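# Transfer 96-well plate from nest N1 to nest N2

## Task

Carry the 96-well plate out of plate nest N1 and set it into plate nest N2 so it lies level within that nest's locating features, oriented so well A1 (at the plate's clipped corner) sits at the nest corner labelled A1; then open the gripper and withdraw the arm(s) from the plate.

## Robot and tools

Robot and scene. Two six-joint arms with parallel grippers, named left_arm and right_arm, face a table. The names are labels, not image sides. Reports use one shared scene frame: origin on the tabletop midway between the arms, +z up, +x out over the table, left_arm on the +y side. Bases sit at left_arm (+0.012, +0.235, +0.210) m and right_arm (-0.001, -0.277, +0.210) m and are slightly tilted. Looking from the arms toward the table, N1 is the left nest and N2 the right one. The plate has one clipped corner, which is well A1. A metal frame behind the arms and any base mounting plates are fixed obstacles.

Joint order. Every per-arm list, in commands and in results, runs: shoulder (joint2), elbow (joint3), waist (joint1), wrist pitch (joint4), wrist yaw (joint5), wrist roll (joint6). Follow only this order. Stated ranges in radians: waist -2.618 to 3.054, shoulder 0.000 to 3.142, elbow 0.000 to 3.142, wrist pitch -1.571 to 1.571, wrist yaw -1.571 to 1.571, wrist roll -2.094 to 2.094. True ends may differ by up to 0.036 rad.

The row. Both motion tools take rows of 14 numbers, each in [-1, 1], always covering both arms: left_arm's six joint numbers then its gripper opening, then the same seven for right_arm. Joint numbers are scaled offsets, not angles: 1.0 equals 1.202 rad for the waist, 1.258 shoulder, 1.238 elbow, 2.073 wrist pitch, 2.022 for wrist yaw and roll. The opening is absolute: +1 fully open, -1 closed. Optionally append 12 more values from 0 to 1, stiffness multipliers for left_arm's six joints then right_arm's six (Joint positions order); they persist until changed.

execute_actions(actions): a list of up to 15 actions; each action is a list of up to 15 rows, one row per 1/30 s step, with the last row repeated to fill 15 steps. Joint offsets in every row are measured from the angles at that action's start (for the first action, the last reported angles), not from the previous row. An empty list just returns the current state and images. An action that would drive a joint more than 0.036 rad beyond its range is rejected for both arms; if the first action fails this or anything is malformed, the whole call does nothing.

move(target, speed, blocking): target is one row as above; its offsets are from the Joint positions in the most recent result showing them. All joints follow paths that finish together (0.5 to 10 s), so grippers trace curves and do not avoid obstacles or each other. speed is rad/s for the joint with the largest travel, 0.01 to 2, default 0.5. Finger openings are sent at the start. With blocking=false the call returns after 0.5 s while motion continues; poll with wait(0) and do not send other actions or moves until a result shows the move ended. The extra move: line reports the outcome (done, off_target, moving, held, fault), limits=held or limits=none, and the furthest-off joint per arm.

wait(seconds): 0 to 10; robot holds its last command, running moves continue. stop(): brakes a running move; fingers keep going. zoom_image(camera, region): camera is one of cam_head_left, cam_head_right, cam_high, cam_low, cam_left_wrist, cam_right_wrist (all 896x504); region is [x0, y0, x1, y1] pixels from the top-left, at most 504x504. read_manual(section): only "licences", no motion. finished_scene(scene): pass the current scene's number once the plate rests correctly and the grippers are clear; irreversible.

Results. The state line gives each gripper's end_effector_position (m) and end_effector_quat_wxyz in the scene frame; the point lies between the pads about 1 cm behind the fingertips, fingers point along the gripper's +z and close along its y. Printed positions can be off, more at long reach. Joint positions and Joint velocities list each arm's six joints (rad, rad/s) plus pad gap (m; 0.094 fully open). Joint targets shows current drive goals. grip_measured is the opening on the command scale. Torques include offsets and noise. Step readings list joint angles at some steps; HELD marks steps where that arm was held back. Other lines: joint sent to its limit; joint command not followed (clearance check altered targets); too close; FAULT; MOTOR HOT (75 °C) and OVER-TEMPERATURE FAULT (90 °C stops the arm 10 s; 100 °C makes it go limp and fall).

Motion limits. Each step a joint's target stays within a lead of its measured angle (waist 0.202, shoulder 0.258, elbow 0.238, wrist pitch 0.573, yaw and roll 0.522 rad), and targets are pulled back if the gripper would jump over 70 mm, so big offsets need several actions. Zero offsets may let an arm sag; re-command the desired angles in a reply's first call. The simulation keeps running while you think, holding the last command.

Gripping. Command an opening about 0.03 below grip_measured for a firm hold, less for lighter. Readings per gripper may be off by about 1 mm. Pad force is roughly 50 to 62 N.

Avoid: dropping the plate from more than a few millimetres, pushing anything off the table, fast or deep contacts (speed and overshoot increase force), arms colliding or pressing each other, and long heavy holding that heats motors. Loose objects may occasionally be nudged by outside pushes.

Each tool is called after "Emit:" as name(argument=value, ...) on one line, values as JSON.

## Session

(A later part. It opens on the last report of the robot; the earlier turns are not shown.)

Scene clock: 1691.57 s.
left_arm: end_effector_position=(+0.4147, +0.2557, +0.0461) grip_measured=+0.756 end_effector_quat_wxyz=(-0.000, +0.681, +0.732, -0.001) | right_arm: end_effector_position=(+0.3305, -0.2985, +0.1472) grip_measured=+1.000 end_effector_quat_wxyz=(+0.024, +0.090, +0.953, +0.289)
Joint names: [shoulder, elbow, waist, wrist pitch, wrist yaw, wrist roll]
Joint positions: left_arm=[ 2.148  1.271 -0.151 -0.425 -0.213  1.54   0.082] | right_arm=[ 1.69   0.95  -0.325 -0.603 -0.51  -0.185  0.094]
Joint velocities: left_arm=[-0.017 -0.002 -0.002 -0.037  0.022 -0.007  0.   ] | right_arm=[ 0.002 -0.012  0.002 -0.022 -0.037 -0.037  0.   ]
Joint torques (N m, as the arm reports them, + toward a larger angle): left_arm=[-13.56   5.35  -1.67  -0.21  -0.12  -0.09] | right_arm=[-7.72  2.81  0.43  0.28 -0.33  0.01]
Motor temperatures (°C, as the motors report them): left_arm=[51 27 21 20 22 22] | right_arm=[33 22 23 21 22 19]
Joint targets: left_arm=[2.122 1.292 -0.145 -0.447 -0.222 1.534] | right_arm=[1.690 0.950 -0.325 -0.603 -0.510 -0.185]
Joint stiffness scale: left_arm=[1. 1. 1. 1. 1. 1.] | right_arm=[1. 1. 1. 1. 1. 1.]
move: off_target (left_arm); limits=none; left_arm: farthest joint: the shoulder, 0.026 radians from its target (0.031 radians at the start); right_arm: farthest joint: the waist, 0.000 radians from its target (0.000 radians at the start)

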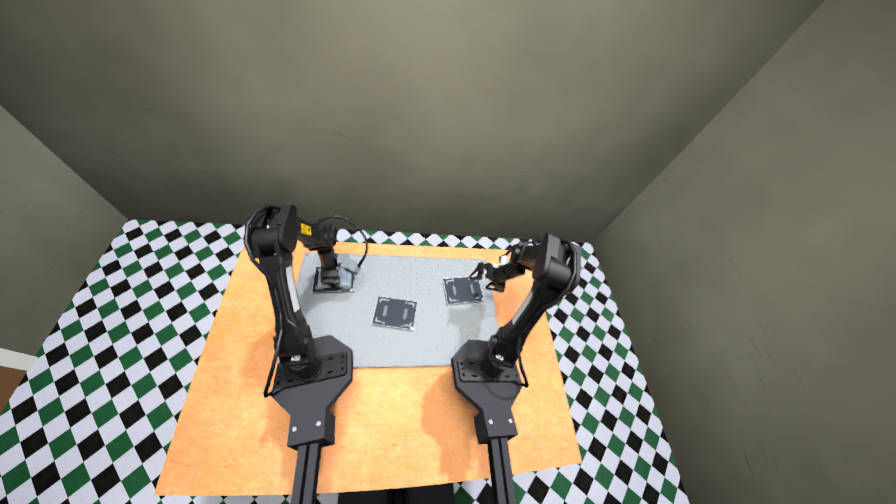

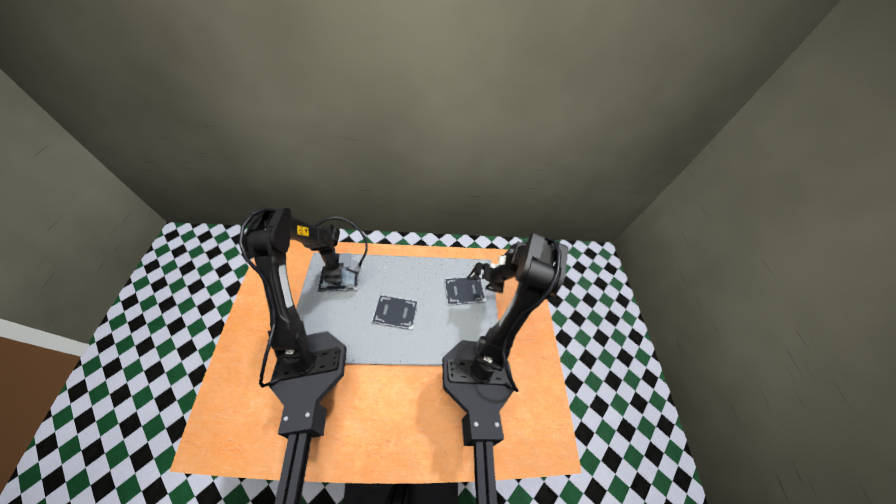

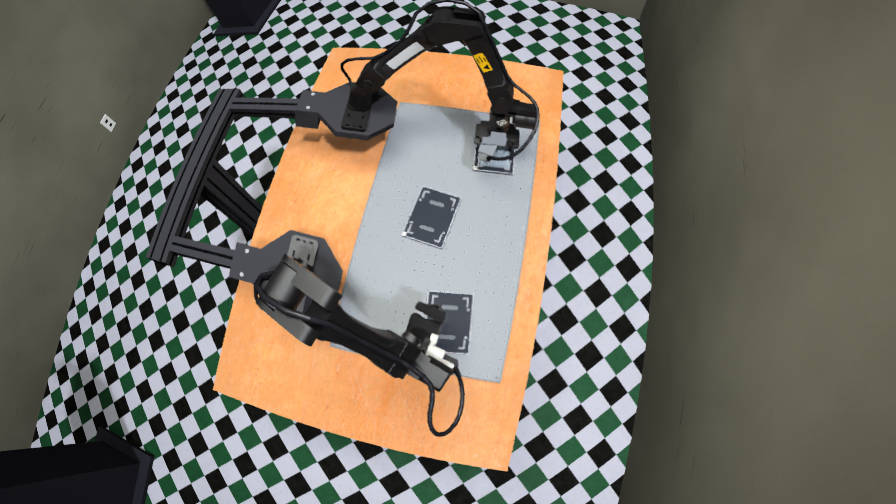

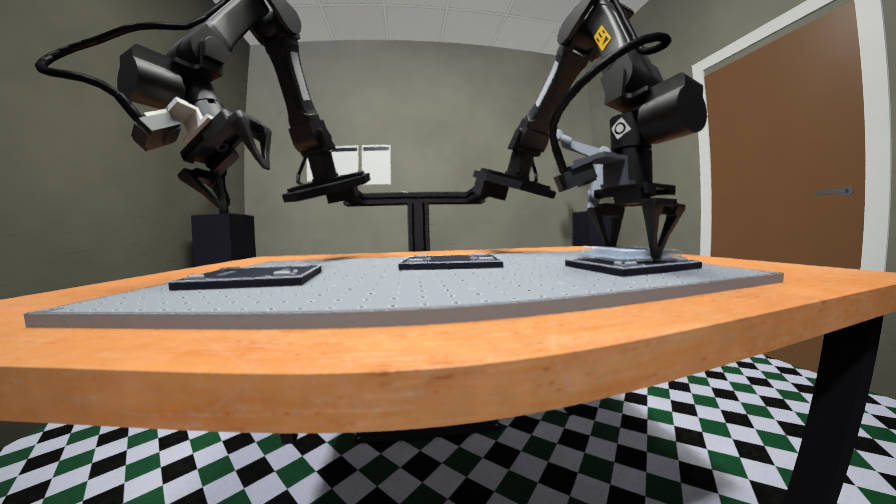

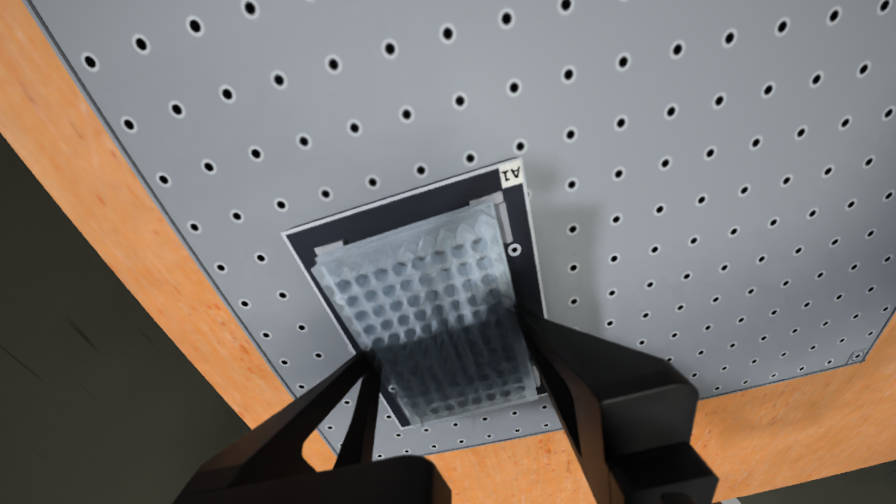

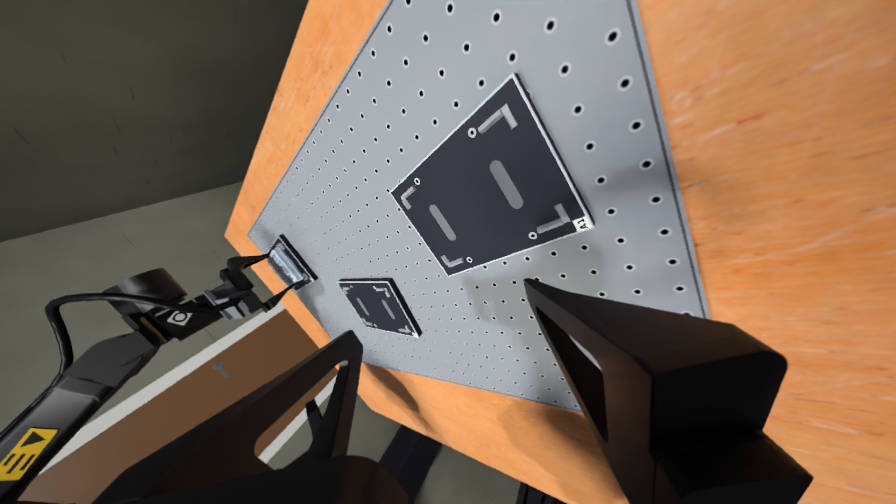

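Emit:
execute_actions(actions=[[[-0.012,0.017,0.008,-0.004,-0.002,0.002,0.725,0,0,0,0,0,0,1],[-0.012,0.017,0.011,-0.004,-0.002,0.004,0.725,0,0,0,0,0,0,1],[-0.012,0.017,0.013,-0.004,-0.002,0.005,0.725,0,0,0,0,0,0,1],[-0.012,0.017,0.013,-0.004,-0.002,0.006,0.725,0,0,0,0,0,0,1],[-0.012,0.017,0.009,-0.004,-0.002,0.007,0.725,0,0,0,0,0,0,1],[-0.012,0.017,0.008,-0.004,-0.002,0.008,0.725,0,0,0,0,0,0,1]]])

Scene clock: 1716.30 s.
left_arm: end_effector_position=(+0.4144, +0.2581, +0.0456) grip_measured=+0.756 end_effector_quat_wxyz=(-0.001, +0.683, +0.730, -0.001) | right_arm: end_effector_position=(+0.3305, -0.2985, +0.1471) grip_measured=+1.000 end_effector_quat_wxyz=(+0.024, +0.090, +0.953, +0.289)
Joint names: [shoulder, elbow, waist, wrist pitch, wrist yaw, wrist roll]
Joint positions: left_arm=[ 2.148  1.271 -0.145 -0.425 -0.213  1.55   0.082] | right_arm=[ 1.69   0.95  -0.325 -0.603 -0.51  -0.185  0.094]
Joint velocities: left_arm=[-0.012  0.007 -0.012 -0.007 -0.007  0.051 -0.001] | right_arm=[-0.007 -0.002 -0.002  0.007  0.022 -0.022  0.   ]
Joint torques (N m, as the arm reports them, + toward a larger angle): left_arm=[-12.67   5.34  -1.83  -0.09  -0.06   0.  ] | right_arm=[-7.67  2.87  0.45  0.27 -0.34  0.03]
Motor temperatures (°C, as the motors report them): left_arm=[53 27 21 20 22 22] | right_arm=[33 22 23 21 22 19]
Joint targets: left_arm=[2.133 1.292 -0.141 -0.433 -0.217 1.556] | right_arm=[1.690 0.950 -0.325 -0.603 -0.510 -0.185]
Joint stiffness scale: left_arm=[1. 1. 1. 1. 1. 1.] | right_arm=[1. 1. 1. 1. 1. 1.]
Step readings (joint positions):
0: left_arm=[2.148 1.271 -0.151 -0.425 -0.213 1.540] | right_arm=[1.690 0.950 -0.325 -0.603 -0.510 -0.185]
1: left_arm=[2.148 1.271 -0.151 -0.425 -0.213 1.540] | right_arm=[1.690 0.950 -0.325 -0.603 -0.510 -0.185]
2: left_arm=[2.148 1.271 -0.150 -0.425 -0.213 1.541] | right_arm=[1.690 0.950 -0.325 -0.603 -0.510 -0.185]
4: left_arm=[2.148 1.271 -0.147 -0.425 -0.213 1.542] | right_arm=[1.690 0.950 -0.325 -0.603 -0.510 -0.185]
8: left_arm=[2.148 1.271 -0.145 -0.425 -0.213 1.547] | right_arm=[1.690 0.950 -0.325 -0.603 -0.510 -0.185]
15: Joint positions above

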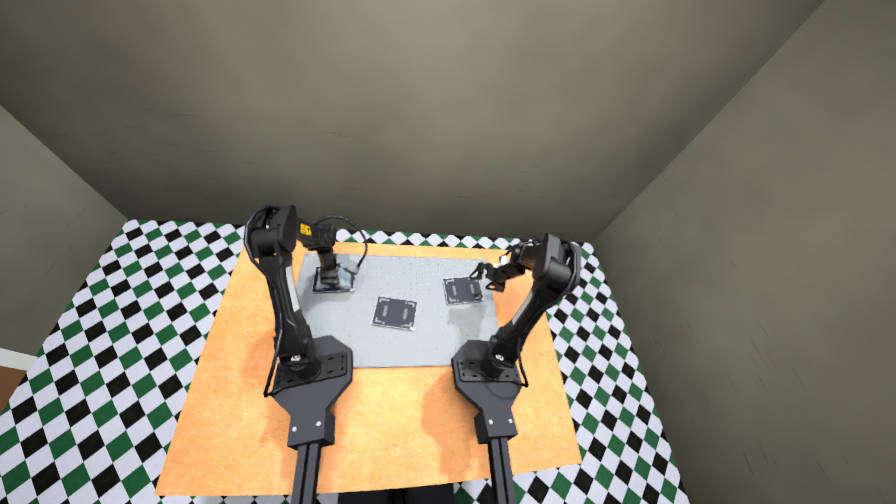

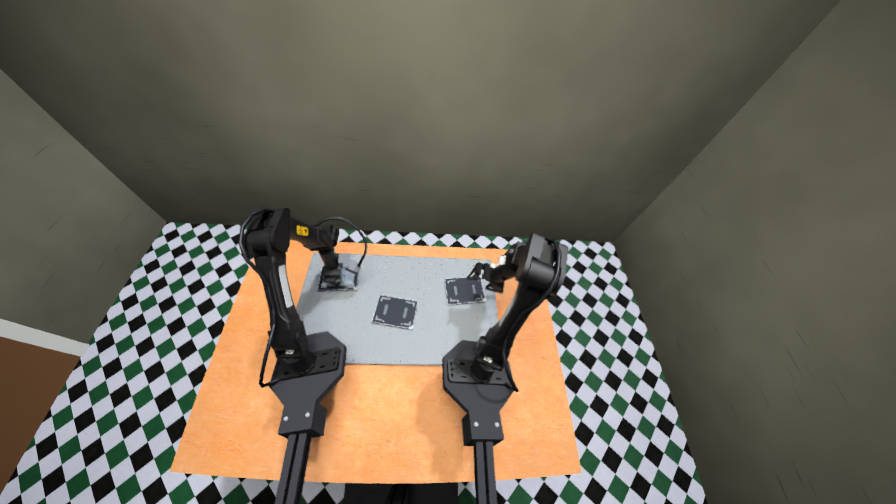

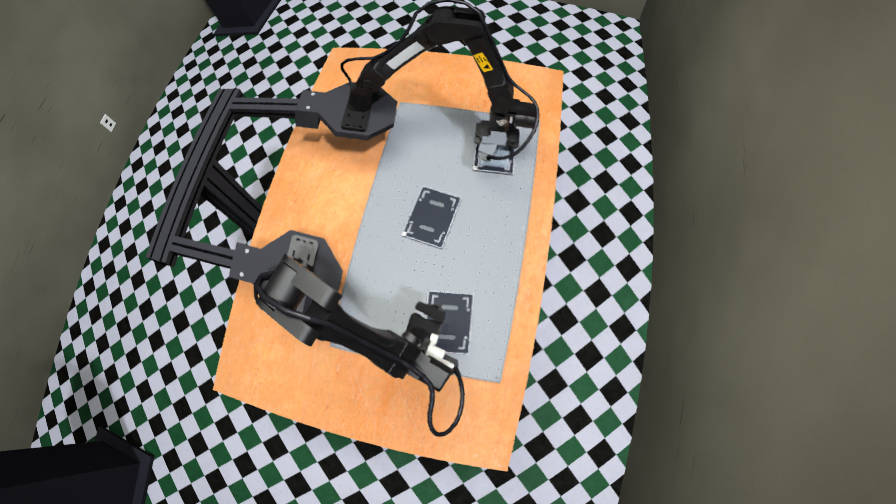

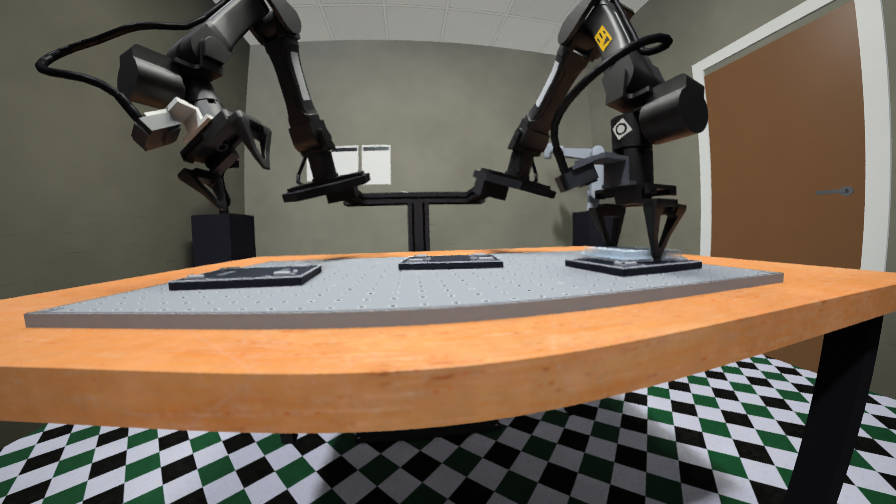

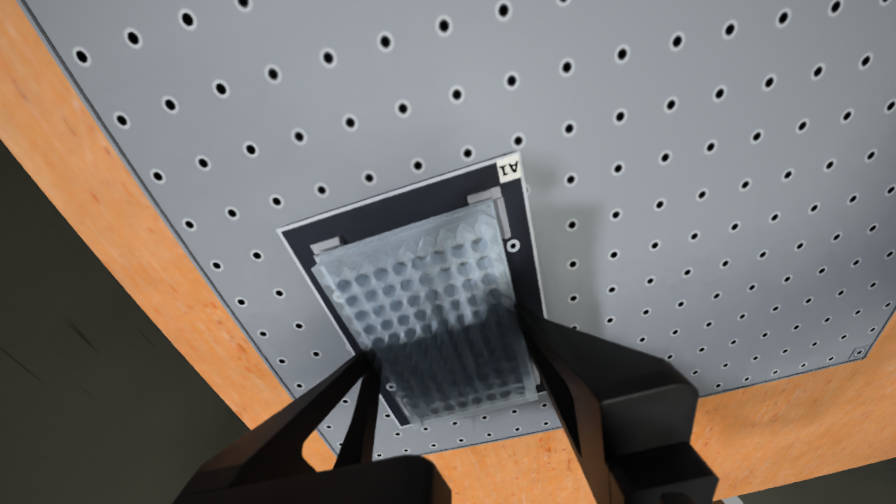

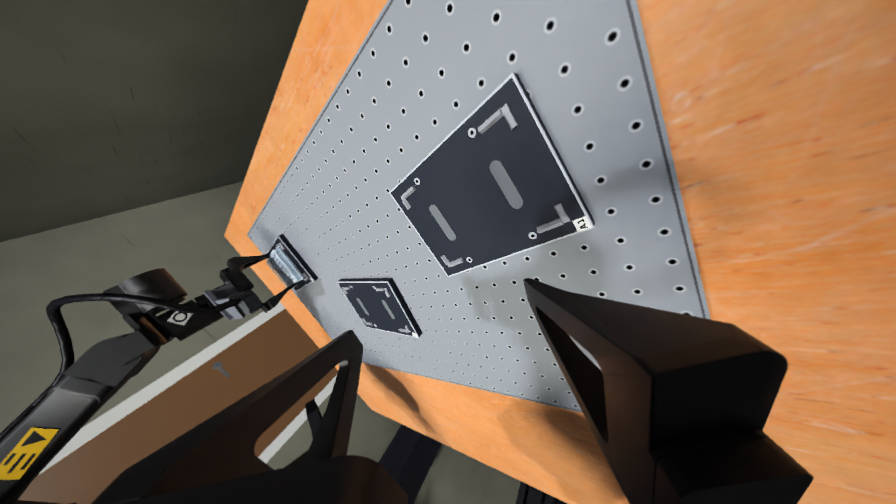

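Emit:
zoom_image(camera="cam_left_wrist", region=[440, 150, 540, 260])

Emit:
zoom_image(camera="cam_left_wrist", region=[280, 215, 380, 325])

Region (440, 150, 540, 260) of cam_left_wrist's 896x504 image, scaled by 4.582, with more detail than that image has; it fills the left 458 columns of this view, and the rest is white.

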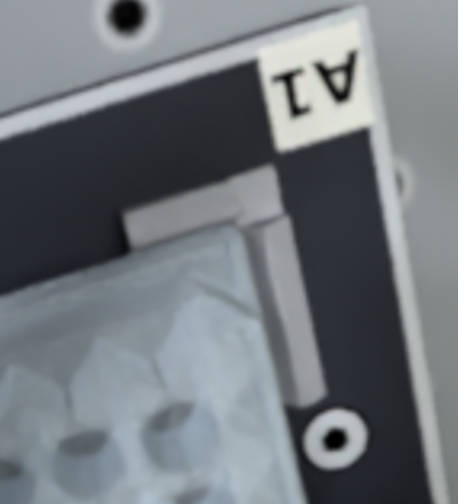

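Region (280, 215, 380, 325) of cam_left_wrist's 896x504 image, scaled by 4.582, with more detail than that image has; it fills the left 458 columns of this view, and the rest is white.

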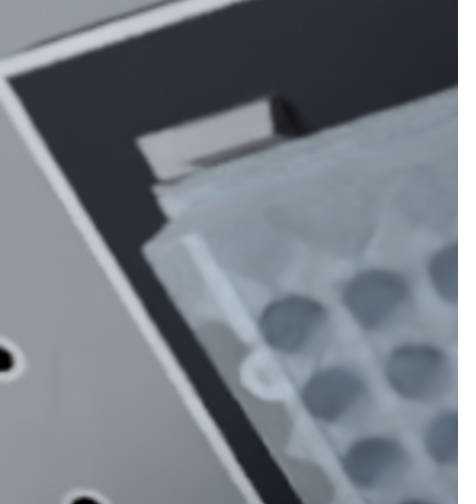

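Emit:
move(target=[0.023,0.017,0.005,0.0095,-0.001,0.002,0.725,0,0,0,0,0,0,1], speed=0.025)

Scene clock: 1741.47 s.
left_arm: end_effector_position=(+0.4146, +0.2580, +0.0442) grip_measured=+0.756 end_effector_quat_wxyz=(-0.001, +0.684, +0.730, -0.000) | right_arm: end_effector_position=(+0.3305, -0.2986, +0.1471) grip_measured=+1.000 end_effector_quat_wxyz=(+0.024, +0.090, +0.953, +0.289)
Joint names: [shoulder, elbow, waist, wrist pitch, wrist yaw, wrist roll]
Joint positions: left_arm=[ 2.152  1.271 -0.145 -0.42  -0.214  1.553  0.082] | right_arm=[ 1.69   0.95  -0.325 -0.603 -0.509 -0.185  0.094]
Joint velocities: left_arm=[ 0.002 -0.017  0.027  0.007  0.007 -0.095 -0.001] | right_arm=[-0.002 -0.002  0.012  0.037  0.066  0.022  0.   ]
Joint torques (N m, as the arm reports them, + toward a larger angle): left_arm=[-9.36  5.34 -1.66  0.14 -0.03 -0.02] | right_arm=[-7.69  2.8   0.46  0.27 -0.34  0.03]
Motor temperatures (°C, as the motors report them): left_arm=[52 27 21 20 22 22] | right_arm=[33 22 23 21 22 19]
Joint targets: left_arm=[2.177 1.292 -0.139 -0.405 -0.215 1.554] | right_arm=[1.690 0.950 -0.325 -0.603 -0.510 -0.185]
Joint stiffness scale: left_arm=[1. 1. 1. 1. 1. 1.] | right_arm=[1. 1. 1. 1. 1. 1.]
move: off_target (left_arm); limits=none; left_arm: farthest joint: the shoulder, 0.025 radians from its target (0.029 radians at the start); right_arm: farthest joint: the wrist yaw, 0.001 radians from its target (0.000 radians at the start)

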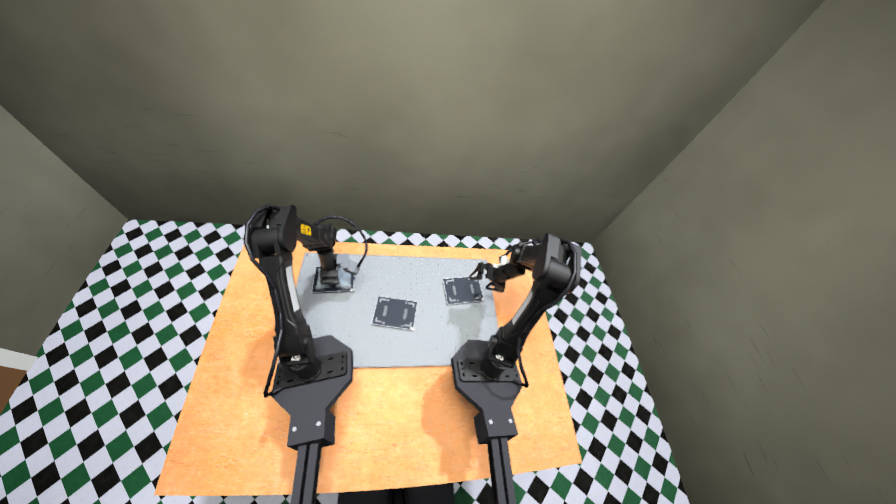

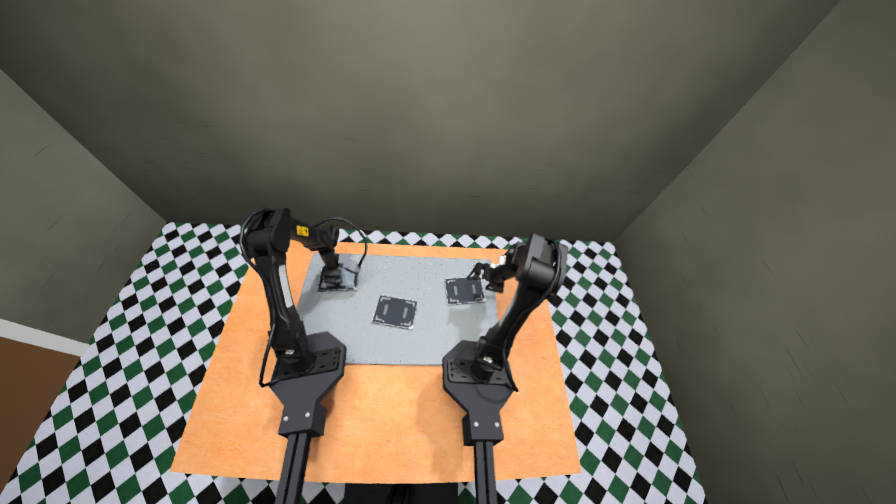

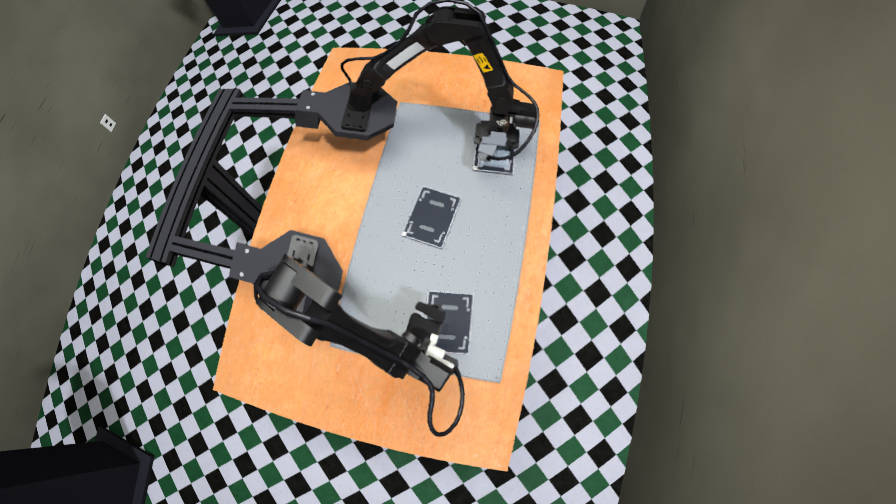

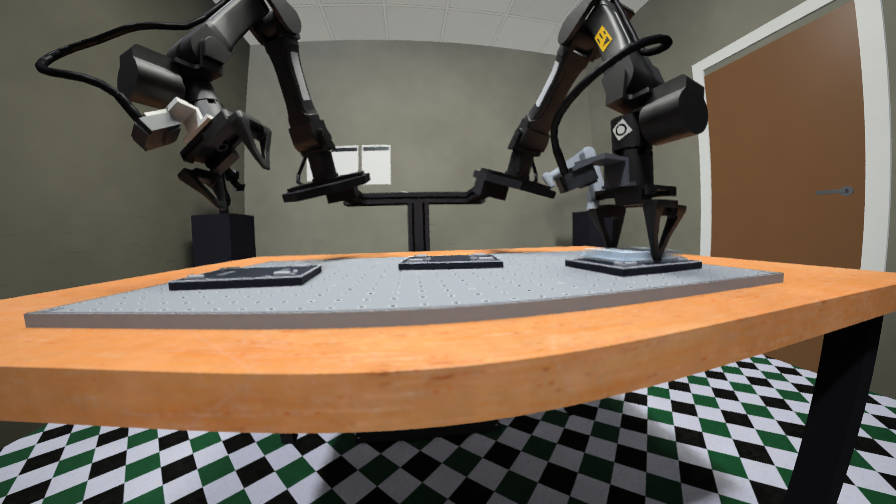

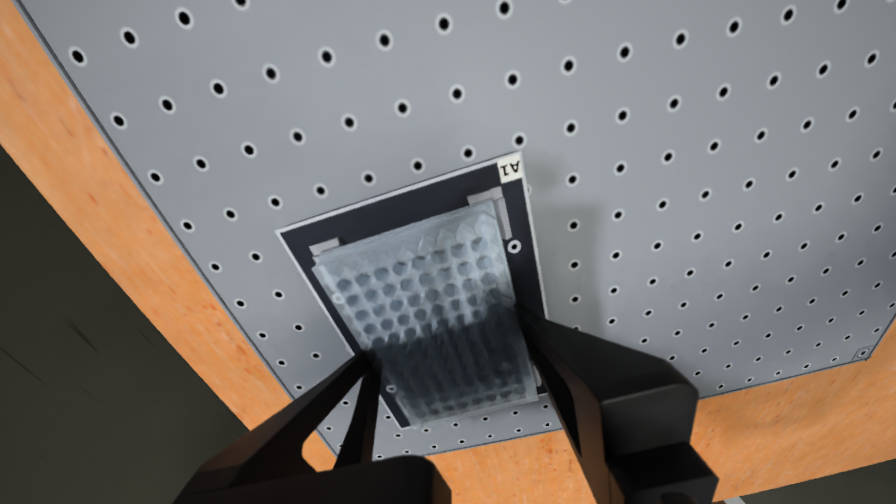

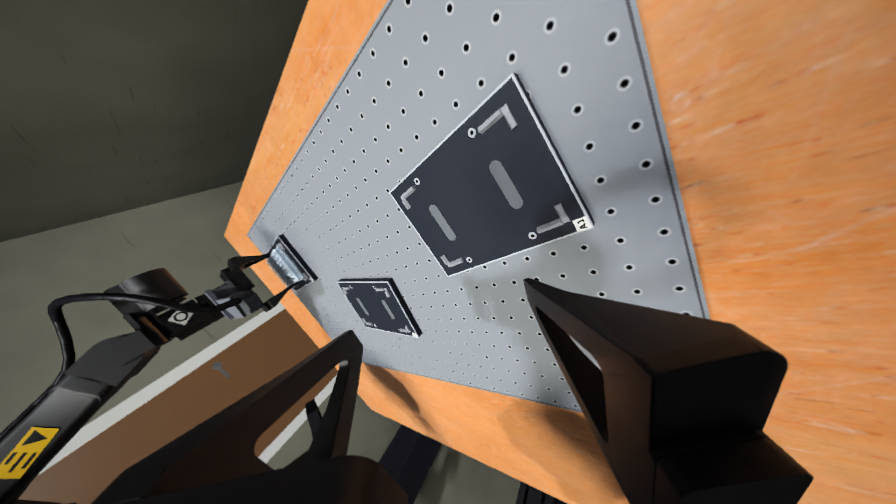

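Emit:
zoom_image(camera="cam_left_wrist", region=[440, 150, 540, 260])

Emit:
zoom_image(camera="cam_left_wrist", region=[280, 215, 380, 325])

Emit:
zoom_image(camera="cam_low", region=[570, 240, 700, 280])

Region (440, 150, 540, 260) of cam_left_wrist's 896x504 image, scaled by 4.582, with more detail than that image has; it fills the left 458 columns of this view, and the rest is white.

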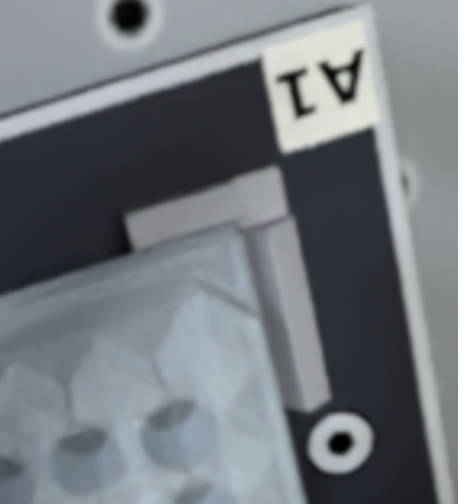

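Region (280, 215, 380, 325) of cam_left_wrist's 896x504 image, scaled by 4.582, with more detail than that image has; it fills the left 458 columns of this view, and the rest is white.

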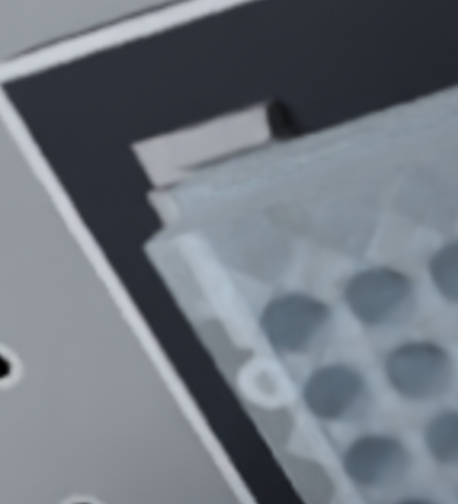

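Region (570, 240, 700, 280) of cam_low's 896x504 image, scaled by 3.877, with more detail than that image has; it fills the top 155 rows of this view, and the rest is white.

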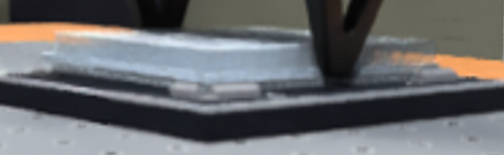

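Emit:
move(target=[-0.0245,0.017,0.004,-0.015,-0.002,0.002,0.725,0,0,0,0,0,0,1], speed=0.03)

Scene clock: 1755.87 s.
left_arm: end_effector_position=(+0.4139, +0.2584, +0.0458) grip_measured=+0.756 end_effector_quat_wxyz=(-0.002, +0.684, +0.729, -0.001) | right_arm: end_effector_position=(+0.3305, -0.2986, +0.1471) grip_measured=+1.000 end_effector_quat_wxyz=(+0.024, +0.090, +0.953, +0.289)
Joint names: [shoulder, elbow, waist, wrist pitch, wrist yaw, wrist roll]
Joint positions: left_arm=[ 2.148  1.271 -0.145 -0.427 -0.214  1.553  0.082] | right_arm=[ 1.69   0.95  -0.325 -0.603 -0.509 -0.185  0.094]
Joint velocities: left_arm=[ 0.007 -0.012 -0.017 -0.022 -0.051 -0.037 -0.001] | right_arm=[-0.027 -0.007 -0.017  0.037 -0.007 -0.007  0.   ]
Joint torques (N m, as the arm reports them, + toward a larger angle): left_arm=[-13.56   5.36  -1.75  -0.23  -0.06  -0.01] | right_arm=[-7.74  2.86  0.46  0.27 -0.33  0.01]
Motor temperatures (°C, as the motors report them): left_arm=[49 27 21 20 22 22] | right_arm=[33 22 23 21 22 19]
Joint targets: left_arm=[2.122 1.292 -0.140 -0.451 -0.218 1.556] | right_arm=[1.690 0.950 -0.325 -0.603 -0.509 -0.185]
Joint stiffness scale: left_arm=[1. 1. 1. 1. 1. 1.] | right_arm=[1. 1. 1. 1. 1. 1.]
move: off_target (left_arm); limits=none; left_arm: farthest joint: the shoulder, 0.027 radians from its target (0.031 radians at the start); right_arm: farthest joint: the waist, 0.000 radians from its target (0.000 radians at the start)

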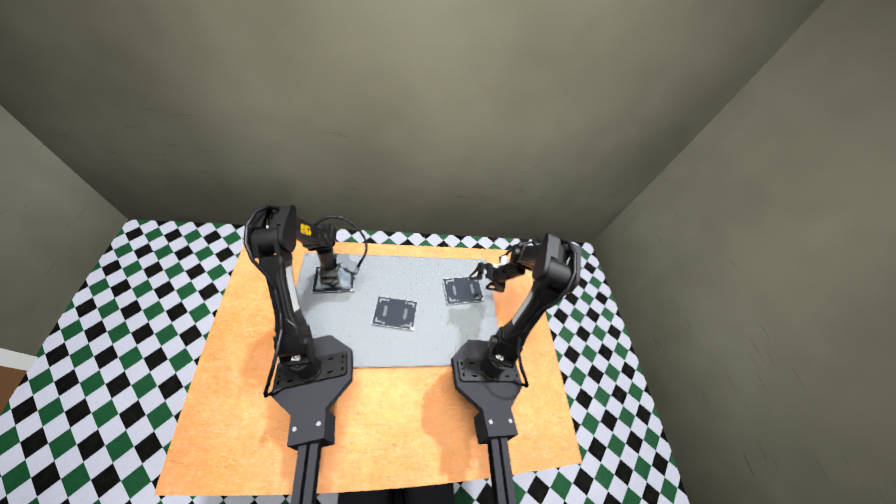

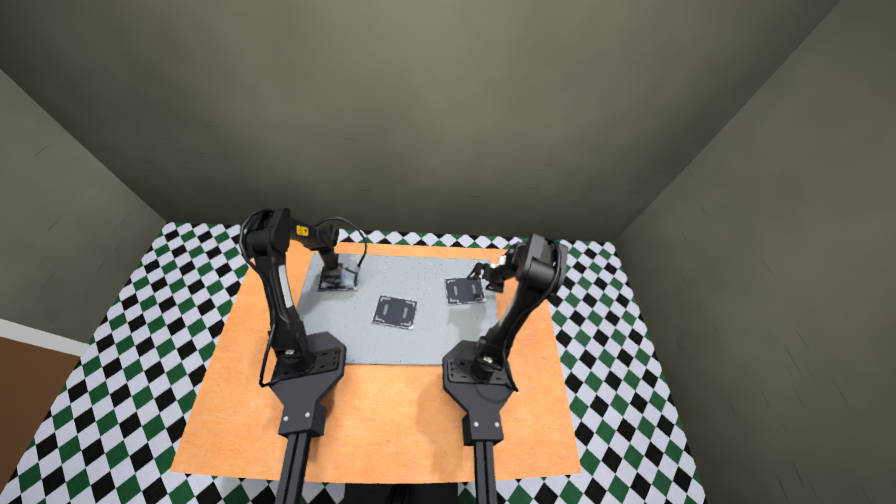

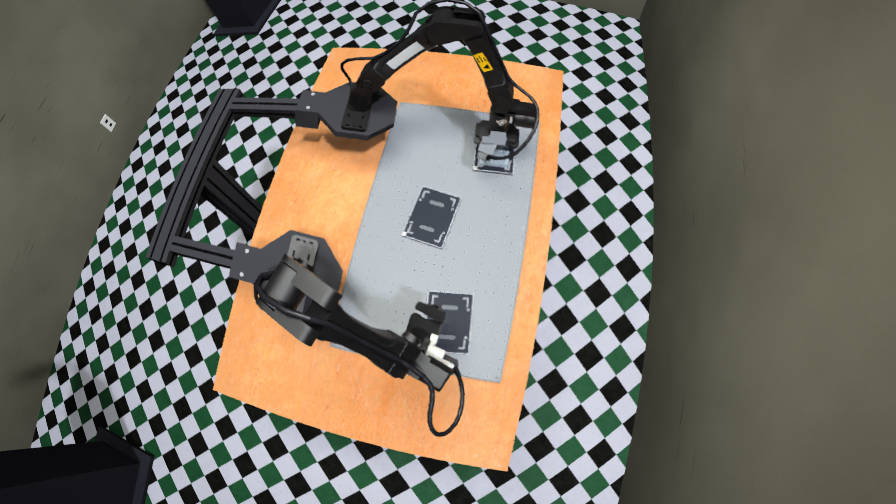

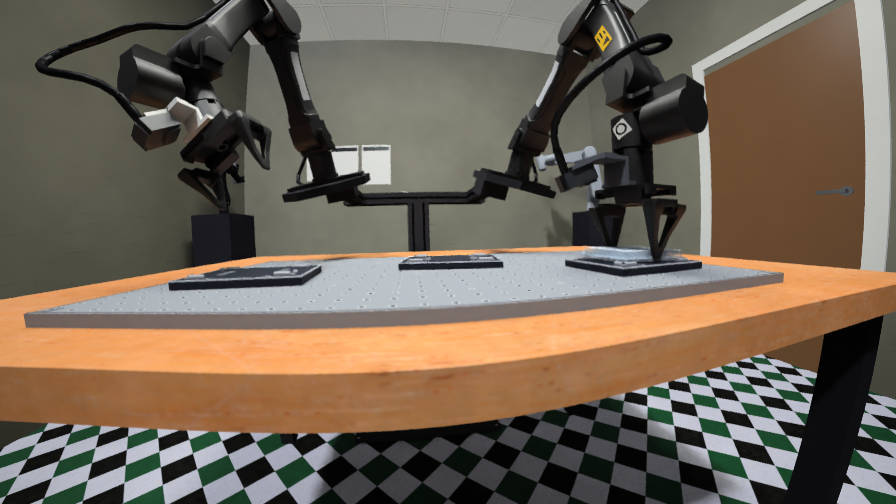

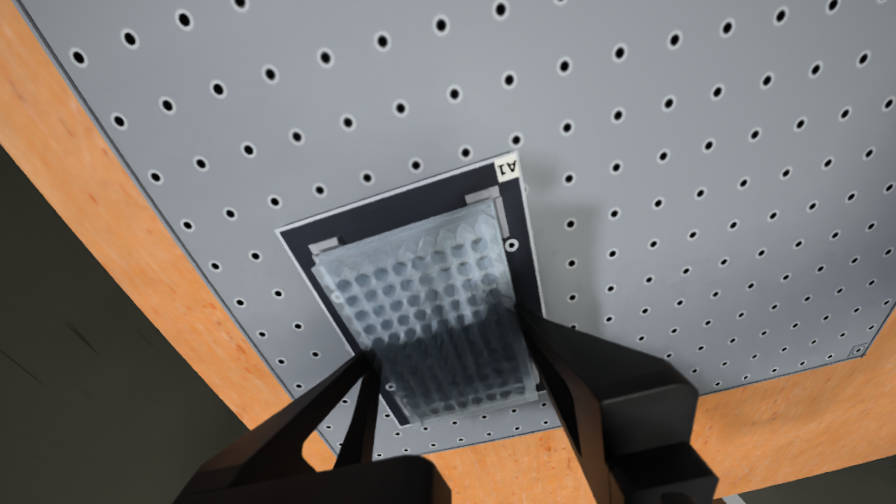

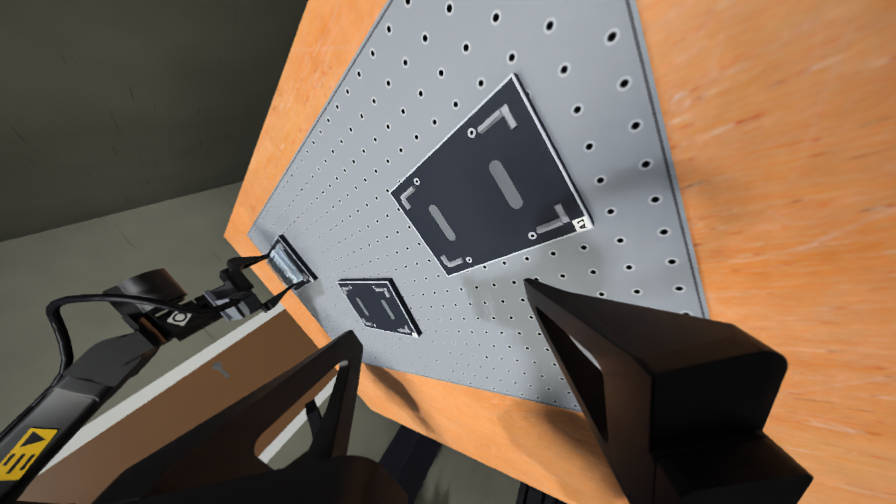

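Emit:
zoom_image(camera="cam_left_wrist", region=[440, 150, 540, 260])

Emit:
zoom_image(camera="cam_left_wrist", region=[280, 215, 380, 325])

Region (440, 150, 540, 260) of cam_left_wrist's 896x504 image, scaled by 4.582, with more detail than that image has; it fills the left 458 columns of this view, and the rest is white.

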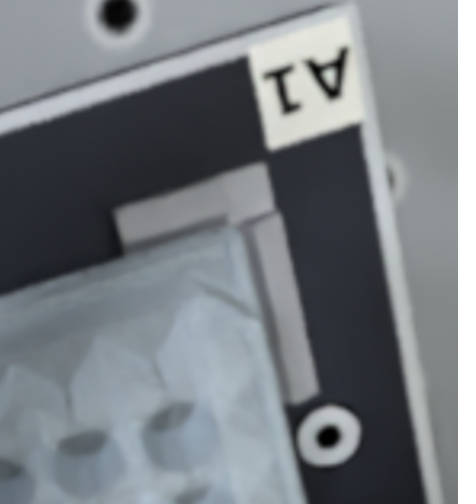

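Region (280, 215, 380, 325) of cam_left_wrist's 896x504 image, scaled by 4.582, with more detail than that image has; it fills the left 458 columns of this view, and the rest is white.

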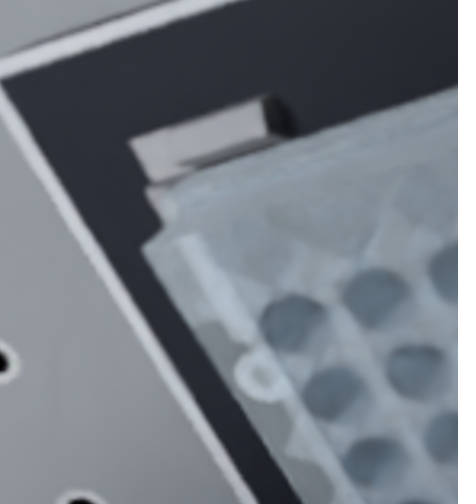

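Emit:
move(target=[0.023,0.017,0.004,0.009,-0.002,0.002,0.725,0,0,0,0,0,0,1], speed=0.025)

Scene clock: 1761.43 s.
left_arm: end_effector_position=(+0.4142, +0.2583, +0.0439) grip_measured=+0.756 end_effector_quat_wxyz=(-0.002, +0.684, +0.729, +0.000) | right_arm: end_effector_position=(+0.3304, -0.2987, +0.1470) grip_measured=+1.000 end_effector_quat_wxyz=(+0.024, +0.090, +0.953, +0.289)
Joint names: [shoulder, elbow, waist, wrist pitch, wrist yaw, wrist roll]
Joint positions: left_arm=[ 2.153  1.271 -0.145 -0.42  -0.216  1.554  0.082] | right_arm=[ 1.69   0.95  -0.325 -0.603 -0.508 -0.185  0.094]
Joint velocities: left_arm=[-0.007  0.007 -0.007 -0.051  0.022 -0.007 -0.001] | right_arm=[-0.007 -0.007 -0.007 -0.066 -0.037 -0.11   0.   ]
Joint torques (N m, as the arm reports them, + toward a larger angle): left_arm=[-9.46  5.33 -1.76  0.1  -0.05 -0.01] | right_arm=[-7.7   2.85  0.47  0.27 -0.33  0.02]
Motor temperatures (°C, as the motors report them): left_arm=[50 27 21 20 22 22] | right_arm=[33 22 23 21 22 19]
Joint targets: left_arm=[2.177 1.292 -0.140 -0.409 -0.219 1.557] | right_arm=[1.690 0.950 -0.325 -0.603 -0.509 -0.185]
Joint stiffness scale: left_arm=[1. 1. 1. 1. 1. 1.] | right_arm=[1. 1. 1. 1. 1. 1.]
move: off_target (left_arm); limits=none; left_arm: farthest joint: the shoulder, 0.024 radians from its target (0.029 radians at the start); right_arm: farthest joint: the wrist yaw, 0.001 radians from its target (0.000 radians at the start)

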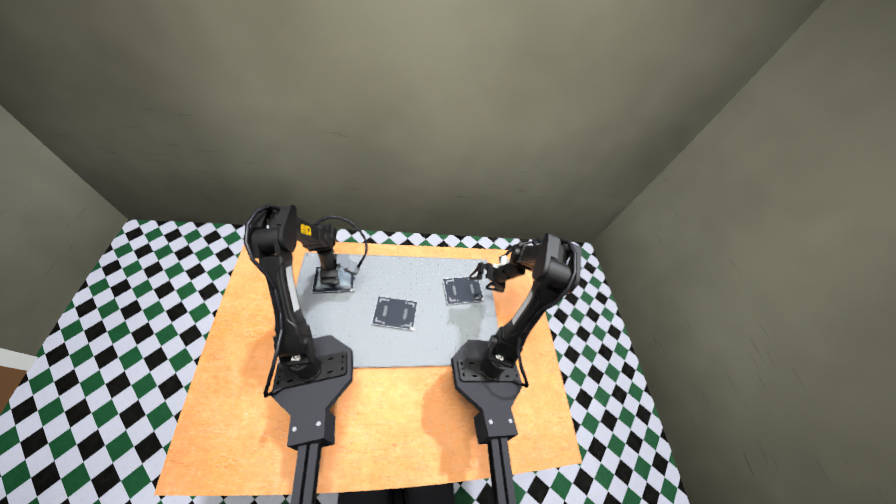

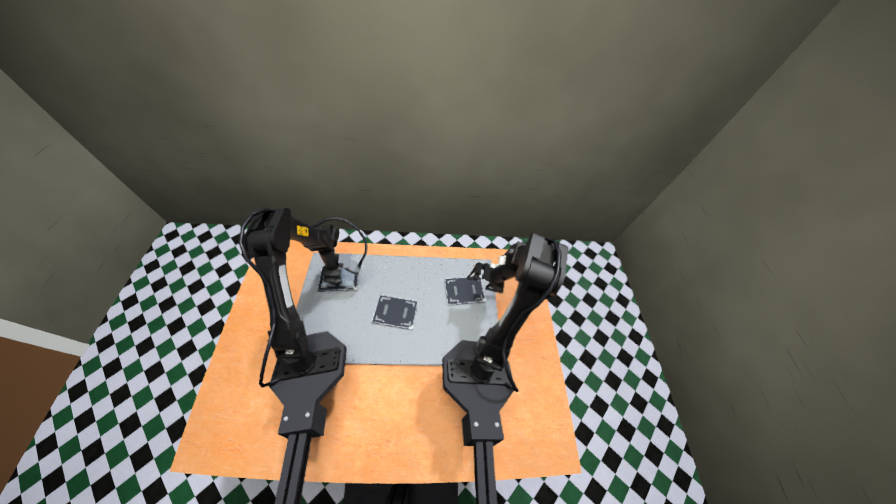

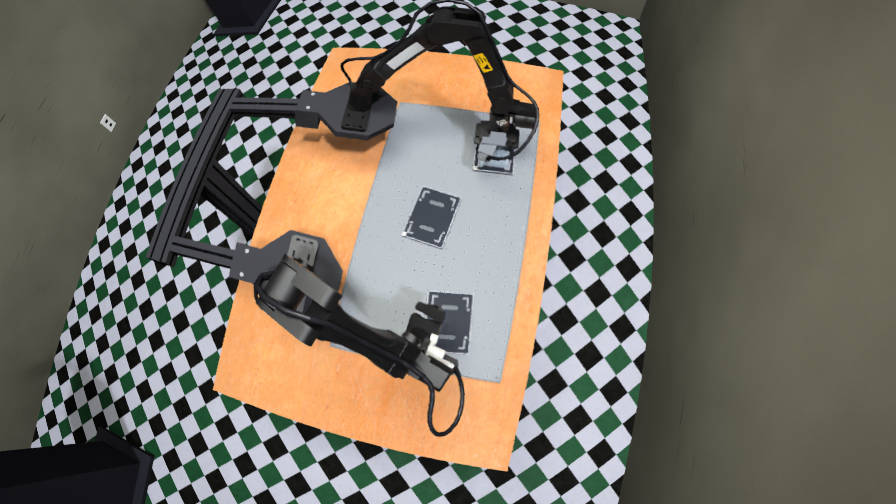

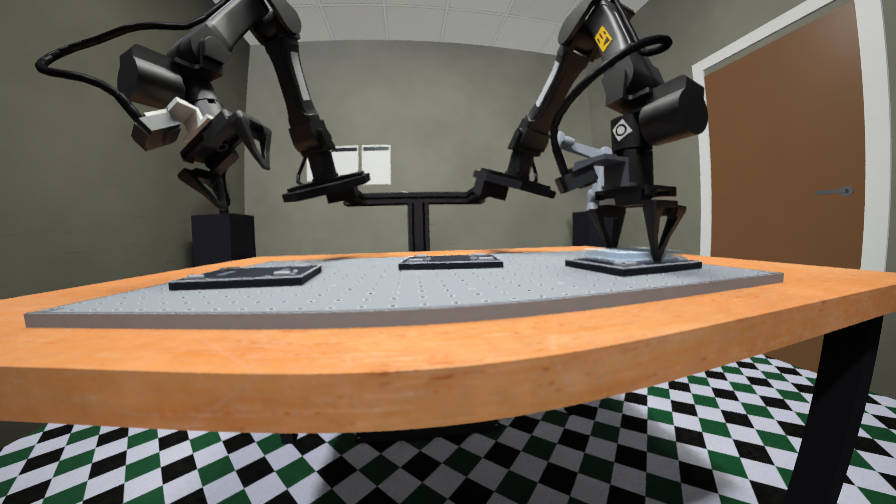

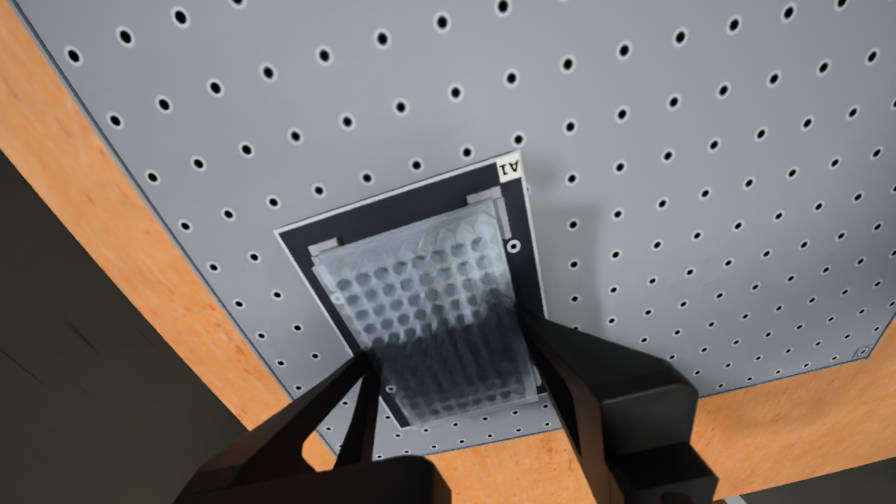

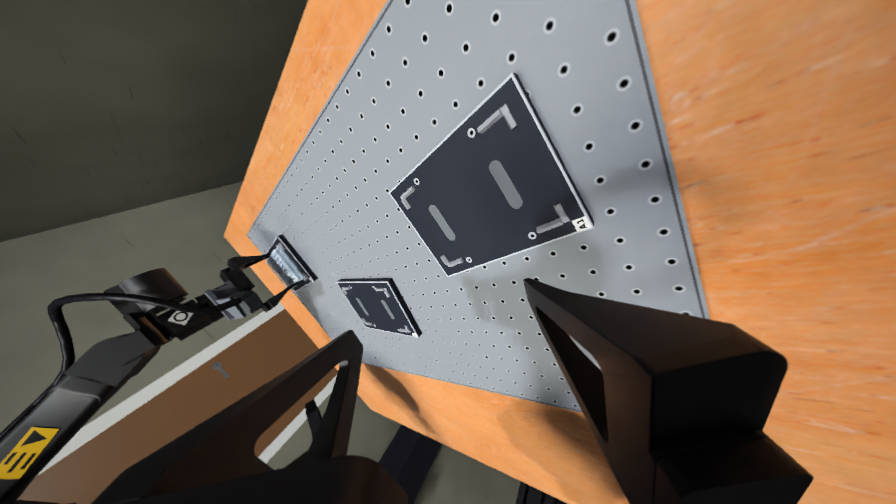

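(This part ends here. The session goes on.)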